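# Flip cylinders in pairs to match hidden colours

## Task

Twelve cylinders each carry a colour on their underside, forming six same-colour pairs; reveal them by flipping exactly two per round. If the two colours agree, that pair stays colour-up. If they differ, both go back colour-down before any further cylinder is flipped. A cylinder counts as flipped the instant it is lifted or tilted, even if it is put straight back. Before a flipped cylinder returns colour-down, it must have stood colour-up on the table briefly at the same moment as its partner from that round, or the task fails. A cylinder from a pair already matched cannot act as that partner. Finish with all twelve standing colour-up, then release everything. At the end no gripper may still grasp a loose object, and nothing may be pinched between the two grippers. The robot may not carry more than one fifth of any one cylinder's weight. A cylinder may topple onto the table only if no robot part touches it while it lands. A result that stays in place only because the robot holds it does not count. Nothing may be dropped or knocked off the table.

## Robot and tools

Robot: two arms, left_arm and right_arm, mounted on opposite sides of the table; left_arm's base is on the +y side. The names do not indicate image sides. Each arm ends in a two-finger gripper. The fingers point along the gripper's own +x axis and close along its y axis. The reported end_effector_position is the spot between the finger pads, roughly 3 to 4 cm short of the fingertips.

Frame: one shared scene frame in metres. The origin is at the table's centre, +z is up, and the table surface is at z = +0.020. Orientations are quaternions written w first (qw, qx, qy, qz). The printed hand position can be somewhat wrong, more so when an arm reaches far.

The 16-number row: every call that moves the robot uses rows of 16 numbers, always covering both arms. The first 8 are for left_arm: x, y, z, qw, qx, qy, qz, opening. The next 8 are the same for right_arm. x, y, z and the quaternion are an absolute target pose for that gripper in the scene frame, not an offset. Opening runs from -1 to 1: +1 is fully open (0.088 m), and empty fingers touch at about -0.80; lower values close no further. A full close takes at least about 0.5 s. To hold something, command an opening clearly below its grip_measured; a bigger gap squeezes harder (limit about 34 N per pad). Fast closes can press too hard. To keep an arm still, resend exactly its last reported pose and intended opening. Keep orientation by repeating your own target quaternion, not the drifted reported one. A target more than 0.6 m from the arm's last reported position along any gripper axis gets the call refused.

execute_actions(actions, pictures): actions is a list holding one item or none. An empty list just returns the state, with pictures. {"rows": [...], "steps": n} runs up to 15 rows, one per 1/30 s step (n at most 15, default 15, at least 5); if there are fewer rows than steps, the last row repeats. {"steps": n} with no rows is a wait of up to 300 steps, counted from the previous result, so your thinking time uses part of it. Pictures come back only for an empty list or with pictures: true. The last 5 steps of an action run after its result, while you are composing the next reply.

move(target, speed): target is one 16-number row as above. Each gripper travels a straight line toward its pose, both finishing together, in 0.5 to 10 s; longer paths are cut off at 10 s. speed is in m/s, 0.002 to 0.5, default 0.25; turning is capped at twice that in rad/s. The opening is sent at the start. Paths ignore obstacles and the other arm. Grippers lag, wander and may overshoot speed, especially with an arm stretched out. Faster contact and targets set deeper past a surface push harder. The result has a "move:" line giving how it ended: done, off_target, moving, held or fault. It also lists limits that acted: paced means the pose was clipped; held means a check blocked steps, after which the arm may jump quickly. It also gives each gripper's distance from its pose. If one arm is named, the other finished fine. Pictures are included.

wait(seconds): 0 to 10 s of simulation with no new command; pictures included.

zoom_image(camera, region): enlarges [x0, y0, x1, y1] pixels (origin top-left, at most 504 by 504) of cam_high, cam_low, cam_left_wrist or cam_right_wrist. All cameras are 504x504. Calibration data are supplied for projecting scene points into images but may be slightly off.



Control behaviour: each step, the commanded pose is clipped to within 70 mm and 16 degrees of the measured pose, and position wins over orientation when both cannot be met. After an action the arm drifts only to its last clipped pose, so far targets need several actions; check the reported pose and tilt after each move. Friction may stop the arm short or leave a tilt, and tiny moves may not happen. A "pose unreachable" line and HELD marks show where the clearance check changed or blocked commands. A "Hand target" line shows the pose the controller is currently heading for.

Joint limits (rad), base to gripper: waist -3.054 to 3.054, shoulder 0 to 3.142, elbow 0 to 2.356, wrist pitch -1.571 to 1.571, wrist yaw -1.571 to 1.571, wrist roll -3.142 to 3.142. Load limits (N m): waist 16.6, shoulder 20.6, elbow 20.5, wrist pitch 5.42, wrist yaw 5.4, wrist roll 5.07. Exceeding one causes a TORQUE FAULT: the arm halts for 10 s and drops the rest of the call. Torque readings are noisy and offset. Holding loads heats motors: MOTOR HOT appears from 50 °C; at 95 °C an OVER-TEMPERATURE FAULT freezes the arm, and if it does not cool, power cuts and the arm goes limp.

Avoid: arms colliding or pressing on each other (mounts included), dropping or slamming cylinders, hard pushes, and knocking anything off the table. Occasionally an outside disturbance briefly nudges a loose object, so recheck positions. Work smoothly and quickly, and release all grips at the end.

Each tool is called after "Request:" as a command line: name --argument value for each argument, lists and objects as JSON in quotes; but a table of rows of numbers goes row by row, as --pt "numbers of a row", without its own name.

## Session

Request:
execute_actions --actions '[]'

Scene clock: 0.00 s of 17941.00 s.
left_arm: end_effector_position=(+0.0119, +0.2486, +0.4468) grip_measured=+0.837 end_effector_quat_wxyz=(+0.852, -0.016, -0.025, -0.522) end_effector_velocity=(-0.000, +0.001, +0.003) end_effector_angular_velocity=(-0.014, +0.001, +0.004) | right_arm: end_effector_position=(+0.2656, -0.1835, +0.2489) grip_measured=+0.844 end_effector_quat_wxyz=(+0.691, -0.550, +0.343, +0.319) end_effector_velocity=(-0.002, -0.002, -0.001) end_effector_angular_velocity=(-0.013, +0.008, +0.019)
Joint positions: left_arm=[-0.001  0.854  0.655  0.257  0.007 -0.001  0.08 ] | right_arm=[-0.367  1.738  1.376 -0.714  0.351 -0.721  0.08 ]
Joint velocities: left_arm=[-0.002 -0.002  0.002  0.007 -0.007 -0.007 -0.   ] | right_arm=[-0.002 -0.007 -0.007 -0.007 -0.007 -0.022 -0.   ]
Joint torques (N m, as the arm reports them, + toward a larger angle): no reading
Heat: left arm: hottest wrist yaw 28 °C (+0.0 °C/min); right arm: hottest shoulder 26 °C (+0.0 °C/min).
Hand target (left_arm): +0.012, +0.249, +0.447; +0.852, -0.016, -0.025, -0.522
Hand target (right_arm): +0.266, -0.183, +0.249; +0.691, -0.550, +0.343, +0.319

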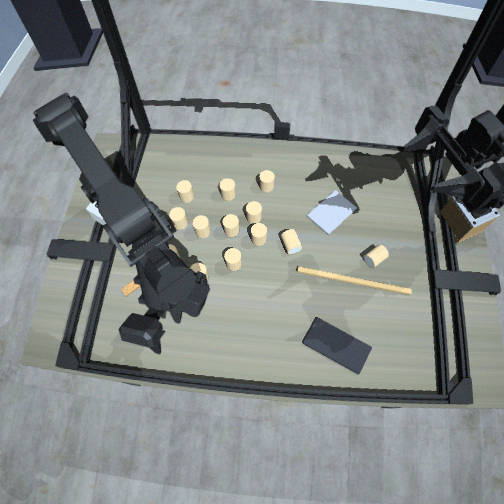

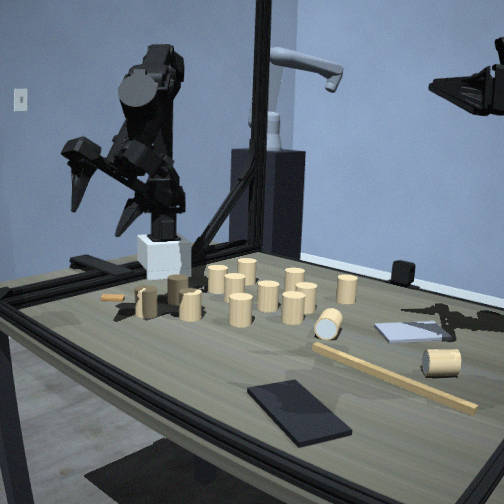

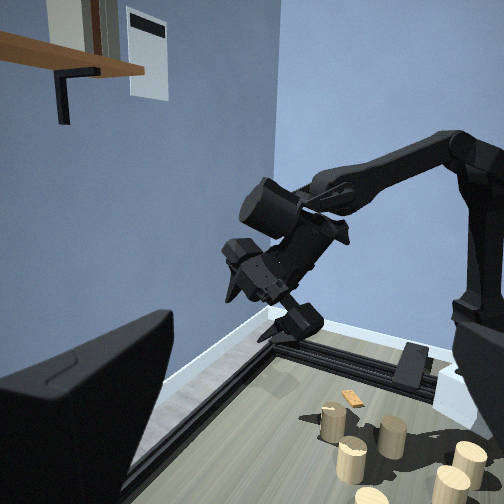

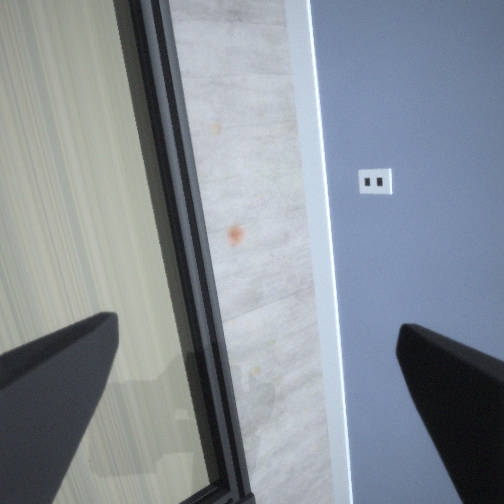

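Request:
move --target '[0,0.15,0.3,0.5,0.5,-0.5,-0.5,1,0,-0.15,0.3,0.707,0,0,0.707,1]'

Request:
move --target '[0,0.15,0.3,0.5,0.5,-0.5,-0.5,1,0.0,-0.33,0.35,0.707,0,0,0.707,1]'

Request:
zoom_image --camera "cam_high" --region '[110,150,310,310]'

Scene clock: 5.23 s of 17941.00 s.
left_arm: end_effector_position=(+0.0004, +0.1529, +0.3000) grip_measured=+1.000 end_effector_quat_wxyz=(+0.503, +0.500, -0.498, -0.498) end_effector_velocity=(+0.001, -0.001, -0.004) end_effector_angular_velocity=(+0.019, +0.004, +0.005) | right_arm: end_effector_position=(+0.0015, -0.1493, +0.3060) grip_measured=+1.000 end_effector_quat_wxyz=(+0.710, -0.002, -0.012, +0.704) end_effector_velocity=(-0.002, -0.000, +0.000) end_effector_angular_velocity=(+0.015, -0.015, +0.010)
Joint positions: left_arm=[0.049 1.6   0.512 1.091 0.522 1.566 0.088] | right_arm=[-0.035  0.886  0.218  0.685 -0.463 -0.013  0.088]
Joint velocities: left_arm=[-0.002  0.002  0.002 -0.022 -0.007  0.007 -0.   ] | right_arm=[ 0.002  0.007 -0.012  0.037 -0.007 -0.007  0.   ]
Joint torques (N m, as the arm reports them, + toward a larger angle): left_arm=[ 0.04 -5.    6.22  1.45  0.2   0.02] | right_arm=[ 0.23 -1.99  5.48  1.48  0.03  0.2 ]
Heat: left arm: hottest wrist pitch 28 °C (+0.0 °C/min); right arm: hottest shoulder 27 °C (+11.5 °C/min).
Hand target (left_arm): +0.000, +0.150, +0.299; +0.500, +0.500, -0.500, -0.500
Hand target (right_arm): +0.001, -0.150, +0.300; +0.710, -0.002, -0.004, +0.704
Off the commanded pose (left_arm): 0.003 m, 0 deg.
Off the commanded pose (right_arm): 0.006 m, 2 deg.
Kept back: nothing.
move: done
camera_calibration (this result's frames):
cam_left_wrist: T_world_to_cam=[[-0.00243847, -0.0361064, -0.999345, 0.317836], [0.953881, 0.299898, -0.0131628, -0.00947378], [0.300176, -0.953288, 0.0337099, 0.208429], [0, 0, 0, 1]] pos_world=[-0.0527536, 0.21301, 0.310477]
cam_right_wrist: T_world_to_cam=[[0.996147, -0.0390383, 0.0785358, -0.025061], [0.063696, -0.293528, -0.953826, 0.281069], [0.0602882, 0.955153, -0.289911, 0.31107], [0, 0, 0, 1]] pos_world=[-0.0116924, -0.215596, 0.360242]

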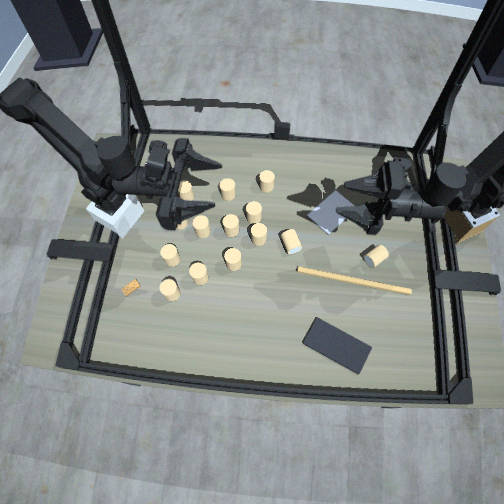

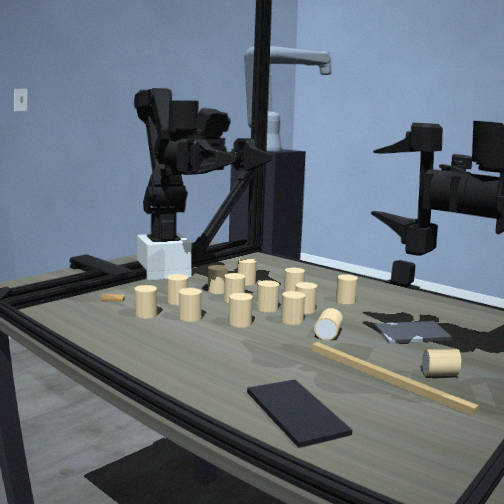

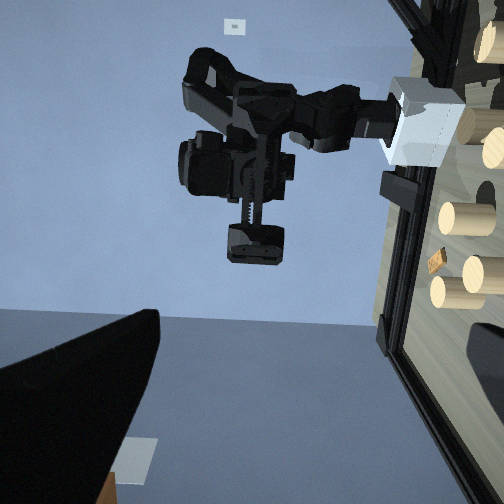

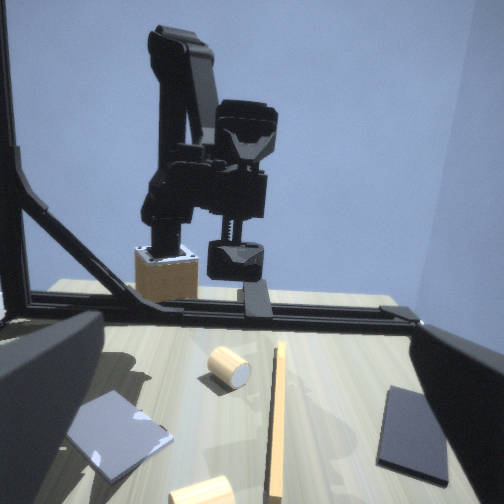

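Scene clock: 16.27 s of 17941.00 s.
left_arm: end_effector_position=(+0.0001, +0.1524, +0.2994) grip_measured=+1.000 end_effector_quat_wxyz=(+0.502, +0.501, -0.498, -0.500) end_effector_velocity=(-0.000, +0.000, -0.004) end_effector_angular_velocity=(+0.019, +0.018, +0.005) | right_arm: end_effector_position=(-0.0126, -0.2735, +0.3522) grip_measured=+1.000 end_effector_quat_wxyz=(+0.702, +0.017, -0.008, +0.712) end_effector_velocity=(-0.001, -0.000, +0.001) end_effector_angular_velocity=(+0.000, -0.005, +0.005)
Joint positions: left_arm=[0.048 1.601 0.514 1.086 0.522 1.568 0.088] | right_arm=[-0.966  0.13   0.273  0.086 -1.412  0.238  0.088]
Joint velocities: left_arm=[-0.002 -0.002 -0.002 -0.022 -0.007 -0.007 -0.   ] | right_arm=[-0.002 -0.002  0.002  0.007 -0.007  0.007  0.   ]
Joint torques (N m, as the arm reports them, + toward a larger angle): left_arm=[-0.11 -5.65  5.91  1.44  0.09  0.11] | right_arm=[-0.12  1.07  6.17  0.63  0.17 -0.15]
Heat: left arm: hottest wrist pitch 29 °C (+3.7 °C/min); right arm: hottest elbow 28 °C (+7.4 °C/min).
Hand target (left_arm): -0.000, +0.150, +0.300; +0.500, +0.500, -0.500, -0.500
Hand target (right_arm): -0.012, -0.274, +0.352; +0.703, +0.017, -0.008, +0.711
Off the commanded pose (left_arm): 0.002 m, 0 deg.
Off the commanded pose (right_arm): 0.058 m, 2 deg.
TORQUE FAULT: the external load on joint 1 (waist) of the right arm reached its load limit, and that arm stopped for 10 seconds. A torque fault stops only its own arm. That arm's remaining commands of this call were not run. That arm holds where it stopped, with its grip as last carried out, and accepts commands again: back off and push less far. That arm stops again, at the same cost, whenever a joint's load reaches its limit.
Kept back: nothing.
move: fault (right_arm)
camera_calibration (this result's frames):
cam_left_wrist: T_world_to_cam=[[-0.00250424, -0.0327977, -0.999459, 0.316776], [0.954336, 0.298486, -0.0121861, -0.00913886], [0.298724, -0.95385, 0.0305525, 0.209073], [0, 0, 0, 1]] pos_world=[-0.0529402, 0.212541, 0.310105]
cam_right_wrist: T_world_to_cam=[[0.998855, -0.0172484, 0.0446138, -0.00149887], [0.0382398, -0.272343, -0.96144, 0.297708], [0.0287335, 0.962046, -0.271372, 0.438929], [0, 0, 0, 1]] pos_world=[-0.0224991, -0.341217, 0.405408]

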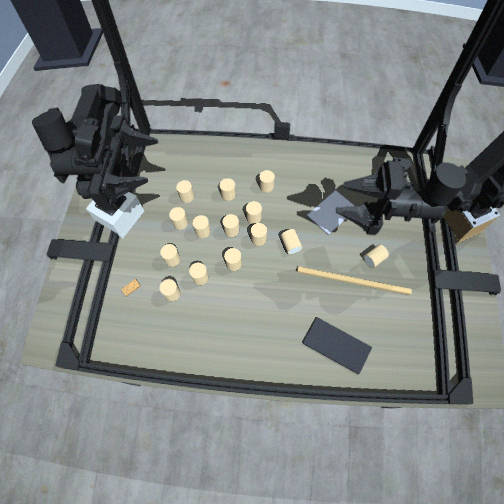

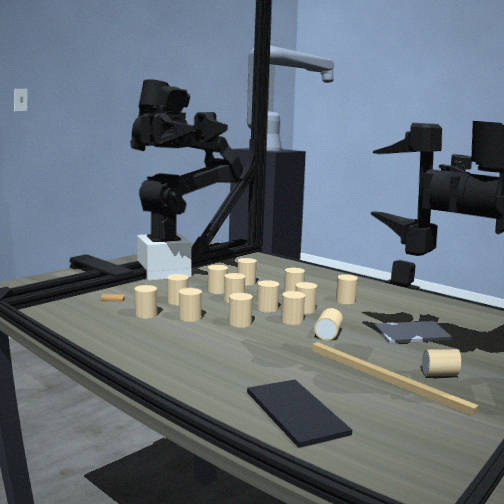

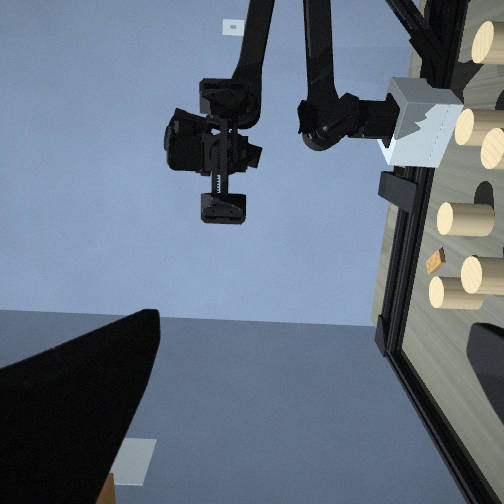

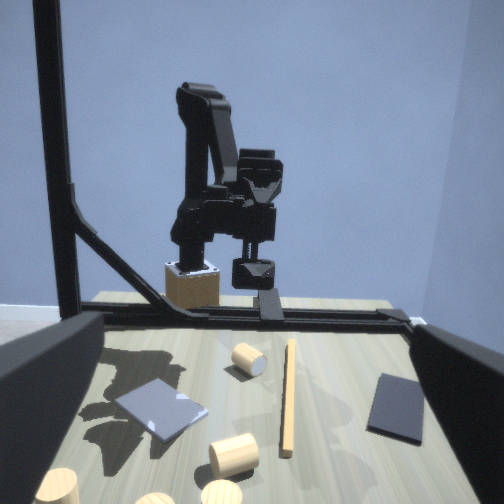

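Region (110, 150, 310, 310) of cam_high's 504x504 image, scaled by 2.520, with more detail than that image has; it fills the top 403 rows of this view, and the rest is white.

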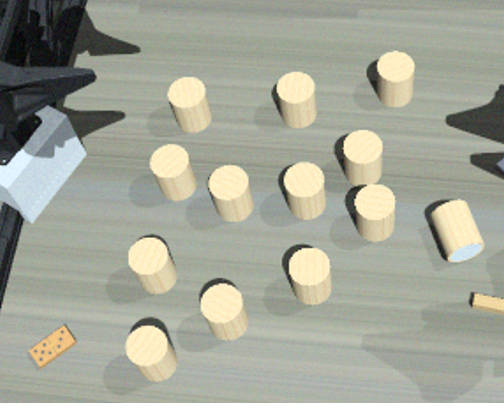

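Request:
move --target '[0,0.15,0.3,0.5,0.5,-0.5,-0.5,1,0.0,-0.15,0.3,0.707,0,0,0.707,0.5]'

Request:
move --target '[0,0.15,0.3,0.5,0.5,-0.5,-0.5,1,0.015,-0.122,0.14,0.5,-0.5,0.5,0.5,0.5]'

Request:
move --target '[0,0.15,0.3,0.5,0.5,-0.5,-0.5,1,0.015,-0.122,0.08,0.5,-0.5,0.5,0.5,0.5]' --speed 0.08

Scene clock: 18.40 s of 17941.00 s.
left_arm: end_effector_position=(+0.0001, +0.1523, +0.2995) grip_measured=+1.000 end_effector_quat_wxyz=(+0.502, +0.501, -0.498, -0.499) end_effector_velocity=(-0.002, +0.000, -0.001) end_effector_angular_velocity=(+0.006, -0.004, -0.010) | right_arm: end_effector_position=(-0.0014, -0.1510, +0.3008) grip_measured=+0.500 end_effector_quat_wxyz=(+0.707, -0.006, -0.003, +0.707) end_effector_velocity=(+0.001, +0.002, +0.001) end_effector_angular_velocity=(+0.011, -0.013, -0.005)
Joint positions: left_arm=[0.048 1.601 0.515 1.086 0.522 1.568 0.088] | right_arm=[-0.03   0.872  0.209  0.658 -0.467 -0.015  0.064]
Joint velocities: left_arm=[-0.002 -0.002 -0.002 -0.007  0.007  0.007 -0.   ] | right_arm=[ 0.002  0.022 -0.002  0.037  0.007 -0.007 -0.   ]
Joint torques (N m, as the arm reports them, + toward a larger angle): left_arm=[-0.11 -5.47  5.94  1.44  0.11  0.04] | right_arm=[ 0.33 -2.    6.48  1.49  0.04  0.2 ]
Heat: left arm: hottest wrist pitch 29 °C (+3.3 °C/min); right arm: hottest elbow 28 °C (+6.5 °C/min).
Hand target (left_arm): +0.000, +0.150, +0.300; +0.500, +0.500, -0.500, -0.500
Hand target (right_arm): -0.002, -0.151, +0.298; +0.707, -0.005, +0.001, +0.707
Off the commanded pose (left_arm): 0.002 m, 0 deg.
Off the commanded pose (right_arm): 0.002 m, 1 deg.
Kept back: nothing.
move: done
camera_calibration (this result's frames):
cam_left_wrist: T_world_to_cam=[[-0.00231242, -0.0331272, -0.999448, 0.31696], [0.954339, 0.298482, -0.0121014, -0.00917795], [0.298718, -0.95384, 0.0309243, 0.208885], [0, 0, 0, 1]] pos_world=[-0.052906, 0.212483, 0.310215]
cam_right_wrist: T_world_to_cam=[[0.996999, -0.0289217, 0.0718094, -0.0182029], [0.0593255, -0.31049, -0.948724, 0.271696], [0.0497348, 0.950137, -0.307842, 0.31605], [0, 0, 0, 1]] pos_world=[-0.013689, -0.216458, 0.356365]

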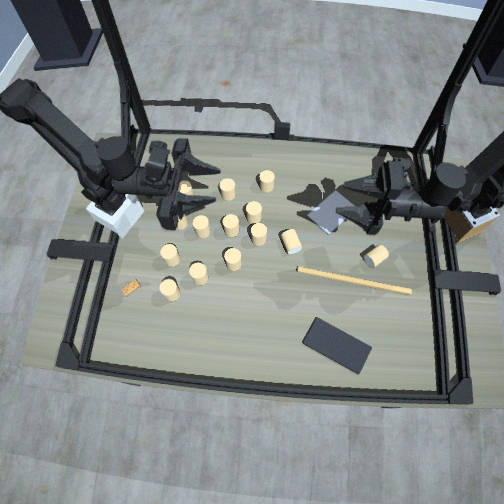

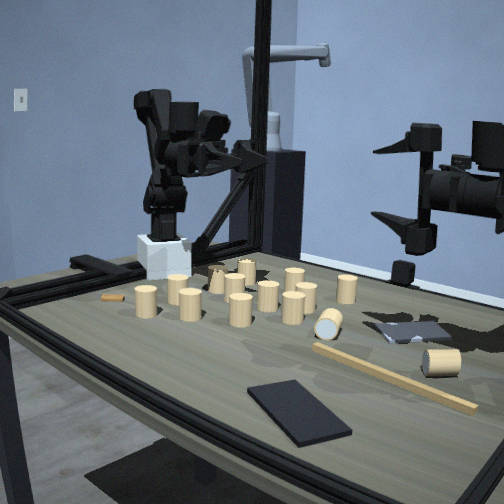

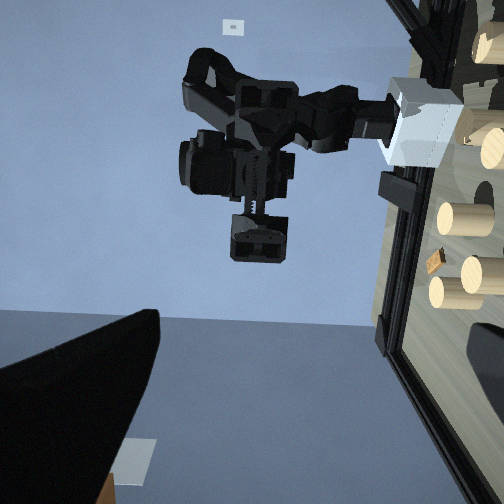

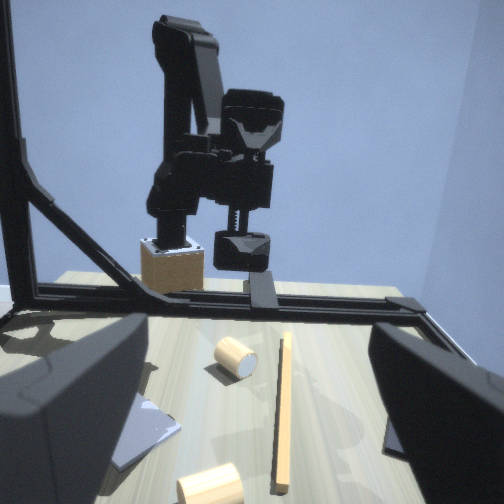

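Scene clock: 22.00 s of 17941.00 s.
left_arm: end_effector_position=(+0.0002, +0.1523, +0.2993) grip_measured=+1.000 end_effector_quat_wxyz=(+0.502, +0.501, -0.498, -0.500) end_effector_velocity=(-0.000, +0.000, -0.001) end_effector_angular_velocity=(+0.006, -0.004, +0.005) | right_arm: end_effector_position=(+0.0146, -0.1253, +0.1426) grip_measured=+0.500 end_effector_quat_wxyz=(+0.498, -0.500, +0.496, +0.507) end_effector_velocity=(-0.002, +0.002, +0.000) end_effector_angular_velocity=(-0.011, +0.026, -0.010)
Joint positions: left_arm=[0.048 1.601 0.515 1.086 0.522 1.568 0.088] | right_arm=[ 0.172  1.82   1.181 -0.925 -0.006 -0.278  0.064]
Joint velocities: left_arm=[-0.002 -0.002 -0.002 -0.007 -0.007  0.007 -0.   ] | right_arm=[-0.002  0.017  0.022 -0.022 -0.022  0.007 -0.   ]
Joint torques (N m, as the arm reports them, + toward a larger angle): left_arm=[-0.16 -5.3   5.85  1.4   0.12  0.04] | right_arm=[ 0.26 -7.31  6.69 -0.1   0.01  0.19]
Heat: left arm: hottest wrist pitch 29 °C (+2.7 °C/min); right arm: hottest elbow 29 °C (+8.2 °C/min).
Hand target (left_arm): -0.000, +0.150, +0.300; +0.500, +0.500, -0.500, -0.500
Hand target (right_arm): +0.014, -0.124, +0.141; +0.496, -0.502, +0.498, +0.503
Off the commanded pose (left_arm): 0.002 m, 0 deg.
Off the commanded pose (right_arm): 0.004 m, 1 deg.
Kept back: nothing.
move: done
camera_calibration (this result's frames):
cam_left_wrist: T_world_to_cam=[[-0.00269606, -0.0324682, -0.999469, 0.316648], [0.954334, 0.29849, -0.0122709, -0.00913742], [0.29873, -0.95386, 0.0301807, 0.20909], [0, 0, 0, 1]] pos_world=[-0.0528875, 0.212451, 0.310057]
cam_right_wrist: T_world_to_cam=[[0.997093, 0.0715321, 0.0262422, -0.0029716], [0.0604713, -0.95246, 0.2986, -0.12974], [0.0463542, -0.296146, -0.954017, 0.178186], [0, 0, 0, 1]] pos_world=[0.00254886, -0.0705911, 0.208811]

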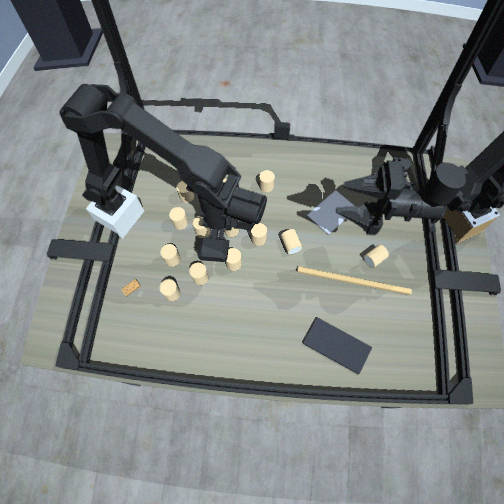

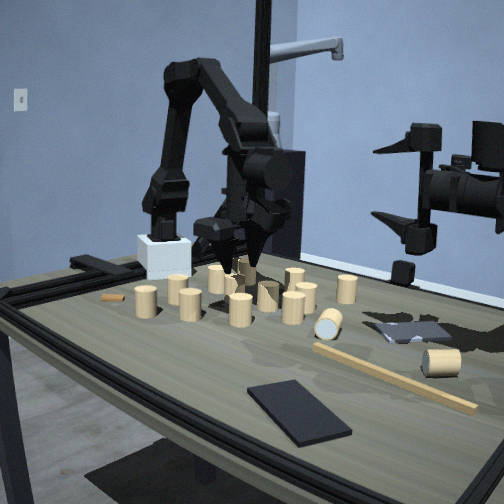

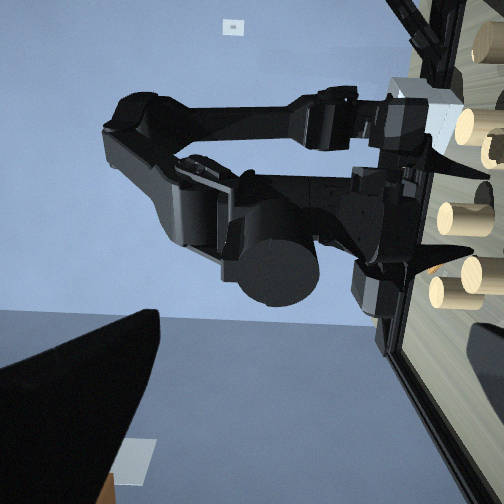

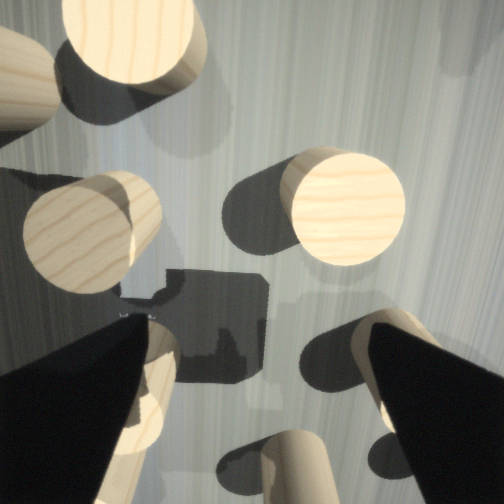

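Scene clock: 23.13 s of 17941.00 s.
left_arm: end_effector_position=(+0.0002, +0.1522, +0.2994) grip_measured=+1.000 end_effector_quat_wxyz=(+0.502, +0.501, -0.498, -0.500) end_effector_velocity=(+0.002, +0.001, -0.003) end_effector_angular_velocity=(+0.015, +0.016, +0.010) | right_arm: end_effector_position=(+0.0189, -0.1137, +0.1014) grip_measured=+0.499 end_effector_quat_wxyz=(+0.518, -0.492, +0.481, +0.508) end_effector_velocity=(-0.001, +0.004, -0.001) end_effector_angular_velocity=(+0.022, +0.016, +0.006)
Joint positions: left_arm=[0.048 1.601 0.515 1.086 0.522 1.568 0.088] | right_arm=[ 0.175  1.899  1.1   -0.715  0.008 -0.262  0.063]
Joint velocities: left_arm=[ 0.002 -0.007 -0.002 -0.022 -0.007 -0.007 -0.   ] | right_arm=[-0.002  0.002 -0.002  0.022 -0.022 -0.007 -0.   ]
Joint torques (N m, as the arm reports them, + toward a larger angle): left_arm=[-0.17 -5.55  5.89  1.47  0.07  0.06] | right_arm=[ 0.08 -3.08  2.06  1.04 -0.31  0.07]
Heat: left arm: hottest wrist pitch 29 °C (+2.6 °C/min); right arm: hottest elbow 29 °C (+7.8 °C/min).
Hand target (left_arm): +0.000, +0.150, +0.300; +0.500, +0.500, -0.500, -0.500
Hand target (right_arm): +0.015, -0.124, +0.082; +0.500, -0.500, +0.500, +0.500
Off the commanded pose (left_arm): 0.002 m, 0 deg.
Off the commanded pose (right_arm): 0.023 m, 3 deg.
Kept back: nothing.
move: off_target (right_arm)
camera_calibration (this result's frames):
cam_left_wrist: T_world_to_cam=[[-0.00250424, -0.0327977, -0.999459, 0.316832], [0.954336, 0.298486, -0.0121861, -0.00917649], [0.298724, -0.95385, 0.0305525, 0.208902], [0, 0, 0, 1]] pos_world=[-0.0528533, 0.212392, 0.310166]
cam_right_wrist: T_world_to_cam=[[0.996843, 0.0570911, 0.0551807, -0.0115875], [0.0410703, -0.965532, 0.257022, -0.103489], [0.0679524, -0.253945, -0.964829, 0.147575], [0, 0, 0, 1]] pos_world=[0.00577317, -0.0617841, 0.169623]

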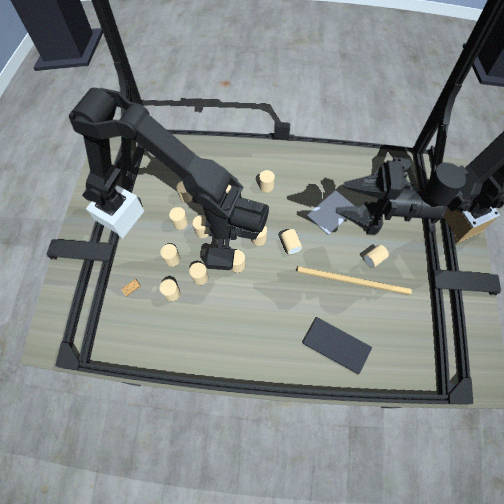

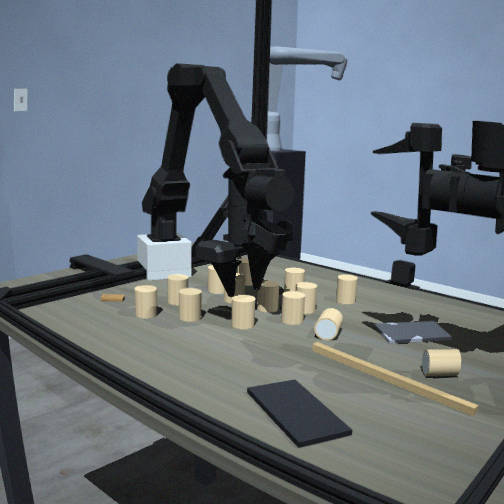

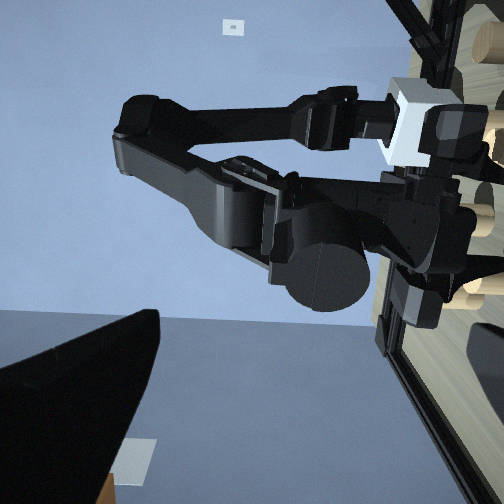

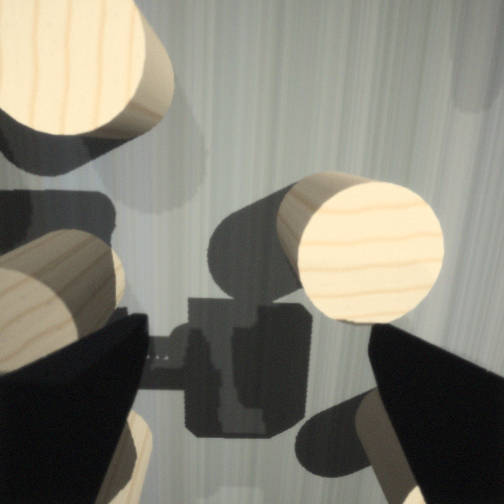

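Request:
move --target '[0,0.17,0.3,0.5,0.5,-0.5,-0.5,1,0.02,-0.115,0.135,0.5,-0.5,0.5,0.5,0.7]' --speed 0.1

Request:
move --target '[0,0.17,0.3,0.5,0.5,-0.5,-0.5,1,0.045,-0.088,0.13,0.5,-0.5,0.5,0.5,0.7]' --speed 0.1

Scene clock: 24.33 s of 17941.00 s.
left_arm: end_effector_position=(+0.0011, +0.1669, +0.3017) grip_measured=+1.000 end_effector_quat_wxyz=(+0.501, +0.499, -0.501, -0.499) end_effector_velocity=(-0.000, +0.001, +0.000) end_effector_angular_velocity=(+0.002, -0.006, +0.005) | right_arm: end_effector_position=(+0.0188, -0.1170, +0.1301) grip_measured=+0.700 end_effector_quat_wxyz=(+0.497, -0.502, +0.504, +0.496) end_effector_velocity=(+0.001, -0.003, +0.002) end_effector_angular_velocity=(-0.014, -0.004, +0.005)
Joint positions: left_arm=[0.083 1.552 0.472 1.086 0.562 1.568 0.088] | right_arm=[ 0.17   1.887  1.214 -0.912  0.002 -0.264  0.073]
Joint velocities: left_arm=[-0.002 -0.007 -0.002 -0.007 -0.007  0.007 -0.   ] | right_arm=[-0.002 -0.002  0.007 -0.022  0.007 -0.007 -0.   ]
Joint torques (N m, as the arm reports them, + toward a larger angle): left_arm=[ 0.1  -7.09  3.95  1.43  0.12  0.09] | right_arm=[ -0.33 -10.47   6.58  -0.12  -0.15  -0.22]
Heat: left arm: hottest wrist pitch 29 °C (+2.5 °C/min); right arm: hottest elbow 29 °C (+7.4 °C/min).
Hand target (left_arm): +0.000, +0.170, +0.300; +0.500, +0.500, -0.500, -0.500
Hand target (right_arm): +0.020, -0.115, +0.135; +0.500, -0.500, +0.500, +0.500
Off the commanded pose (left_arm): 0.004 m, 0 deg.
Off the commanded pose (right_arm): 0.005 m, 1 deg.
Kept back: nothing.
move: done
camera_calibration (this result's frames):
cam_left_wrist: T_world_to_cam=[[0.000580314, -0.0379569, -0.999279, 0.320412], [0.95573, 0.294055, -0.0106145, -0.0141789], [0.294246, -0.955034, 0.0364472, 0.221011], [0, 0, 0, 1]] pos_world=[-0.0516664, 0.227404, 0.311975]
cam_right_wrist: T_world_to_cam=[[0.998006, 0.0565479, 0.0280349, -0.00949133], [0.0446557, -0.946529, 0.319514, -0.120066], [0.0446037, -0.317625, -0.947167, 0.165093], [0, 0, 0, 1]] pos_world=[0.00747027, -0.0606712, 0.194999]

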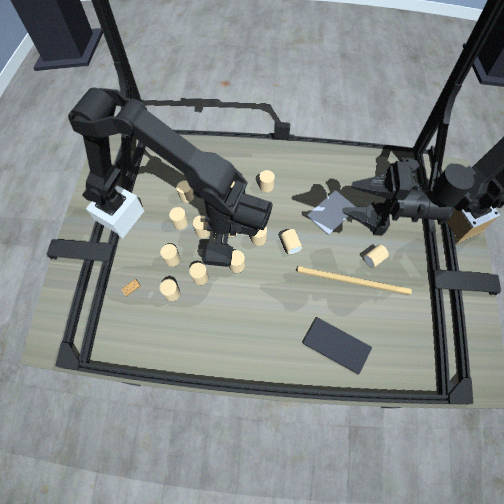

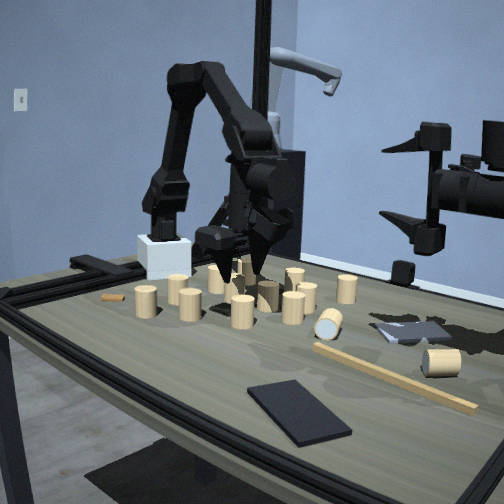

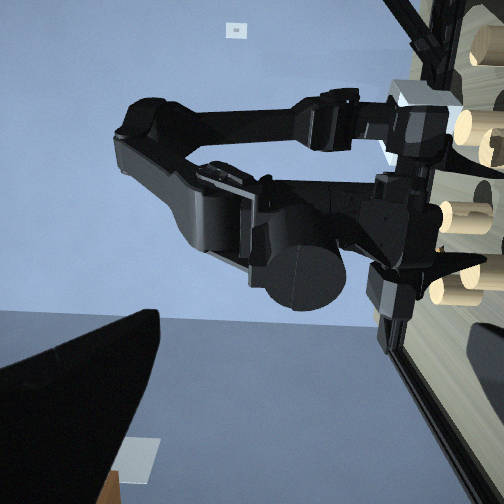

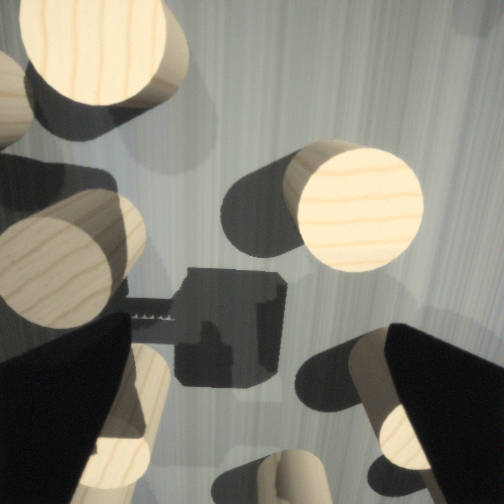

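Scene clock: 25.20 s of 17941.00 s.
left_arm: end_effector_position=(+0.0010, +0.1671, +0.3016) grip_measured=+1.000 end_effector_quat_wxyz=(+0.501, +0.499, -0.501, -0.499) end_effector_velocity=(-0.001, +0.001, -0.001) end_effector_angular_velocity=(+0.006, +0.011, +0.005) | right_arm: end_effector_position=(+0.0438, -0.0890, +0.1324) grip_measured=+0.700 end_effector_quat_wxyz=(+0.504, -0.499, +0.498, +0.500) end_effector_velocity=(+0.000, +0.001, -0.001) end_effector_angular_velocity=(-0.005, +0.009, +0.020)
Joint positions: left_arm=[0.083 1.552 0.472 1.086 0.562 1.568 0.088] | right_arm=[ 0.124  1.986  1.364 -0.941  0.002 -0.309  0.073]
Joint velocities: left_arm=[-0.002 -0.007 -0.007 -0.007 -0.007 -0.007 -0.   ] | right_arm=[-0.002  0.012  0.012 -0.007 -0.007 -0.022 -0.   ]
Joint torques (N m, as the arm reports them, + toward a larger angle): left_arm=[ 0.13 -7.19  3.99  1.48  0.14  0.03] | right_arm=[-0.3  -8.64  6.77 -0.11 -0.15 -0.22]
Heat: left arm: hottest wrist pitch 30 °C (+4.8 °C/min); right arm: hottest elbow 29 °C (+7.1 °C/min).
Hand target (left_arm): -0.000, +0.170, +0.300; +0.500, +0.500, -0.500, -0.500
Hand target (right_arm): +0.045, -0.088, +0.130; +0.500, -0.500, +0.500, +0.500
Off the commanded pose (left_arm): 0.003 m, 0 deg.
Off the commanded pose (right_arm): 0.003 m, 1 deg.
Kept back: nothing.
move: done
camera_calibration (this result's frames):
cam_left_wrist: T_world_to_cam=[[0.000377088, -0.0376344, -0.999292, 0.320227], [0.955727, 0.294058, -0.0107139, -0.0141061], [0.294253, -0.955046, 0.0360791, 0.221295], [0, 0, 0, 1]] pos_world=[-0.051756, 0.227547, 0.311865]
cam_right_wrist: T_world_to_cam=[[0.997873, 0.0551439, 0.034762, -0.0370253], [0.0421992, -0.952919, 0.300275, -0.0932668], [0.0496837, -0.29817, -0.953219, 0.177422], [0, 0, 0, 1]] pos_world=[0.0320674, -0.0339322, 0.198414]

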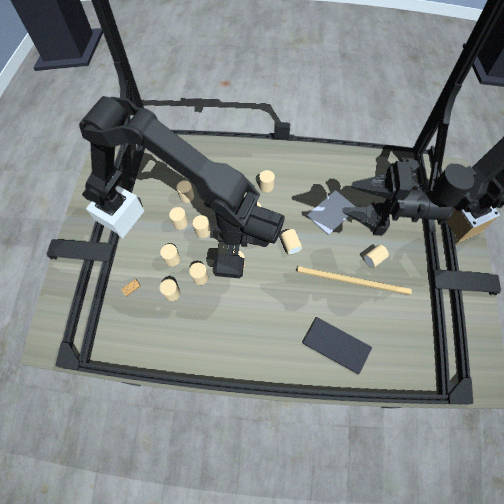

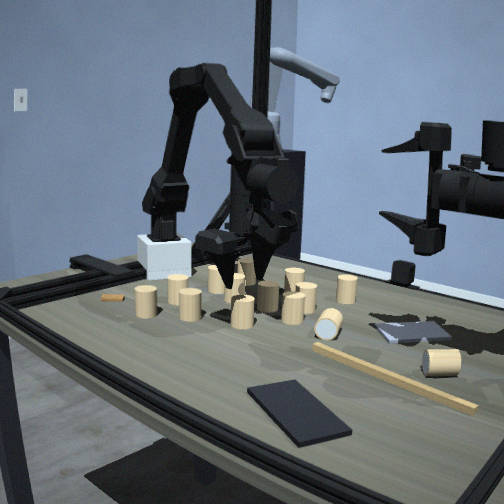

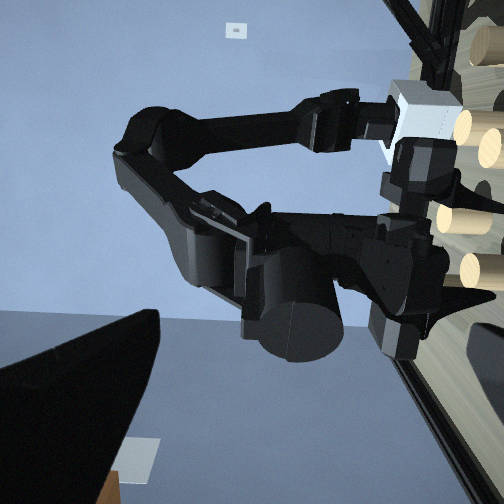

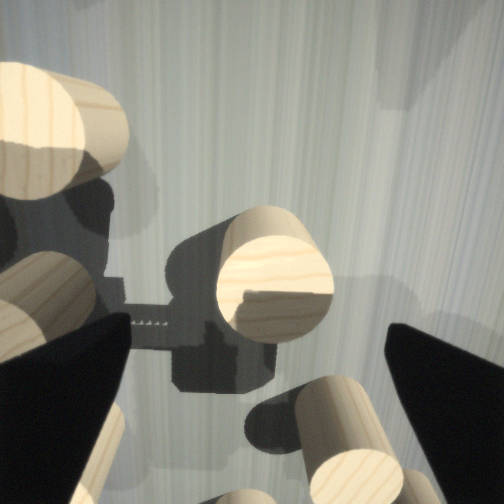

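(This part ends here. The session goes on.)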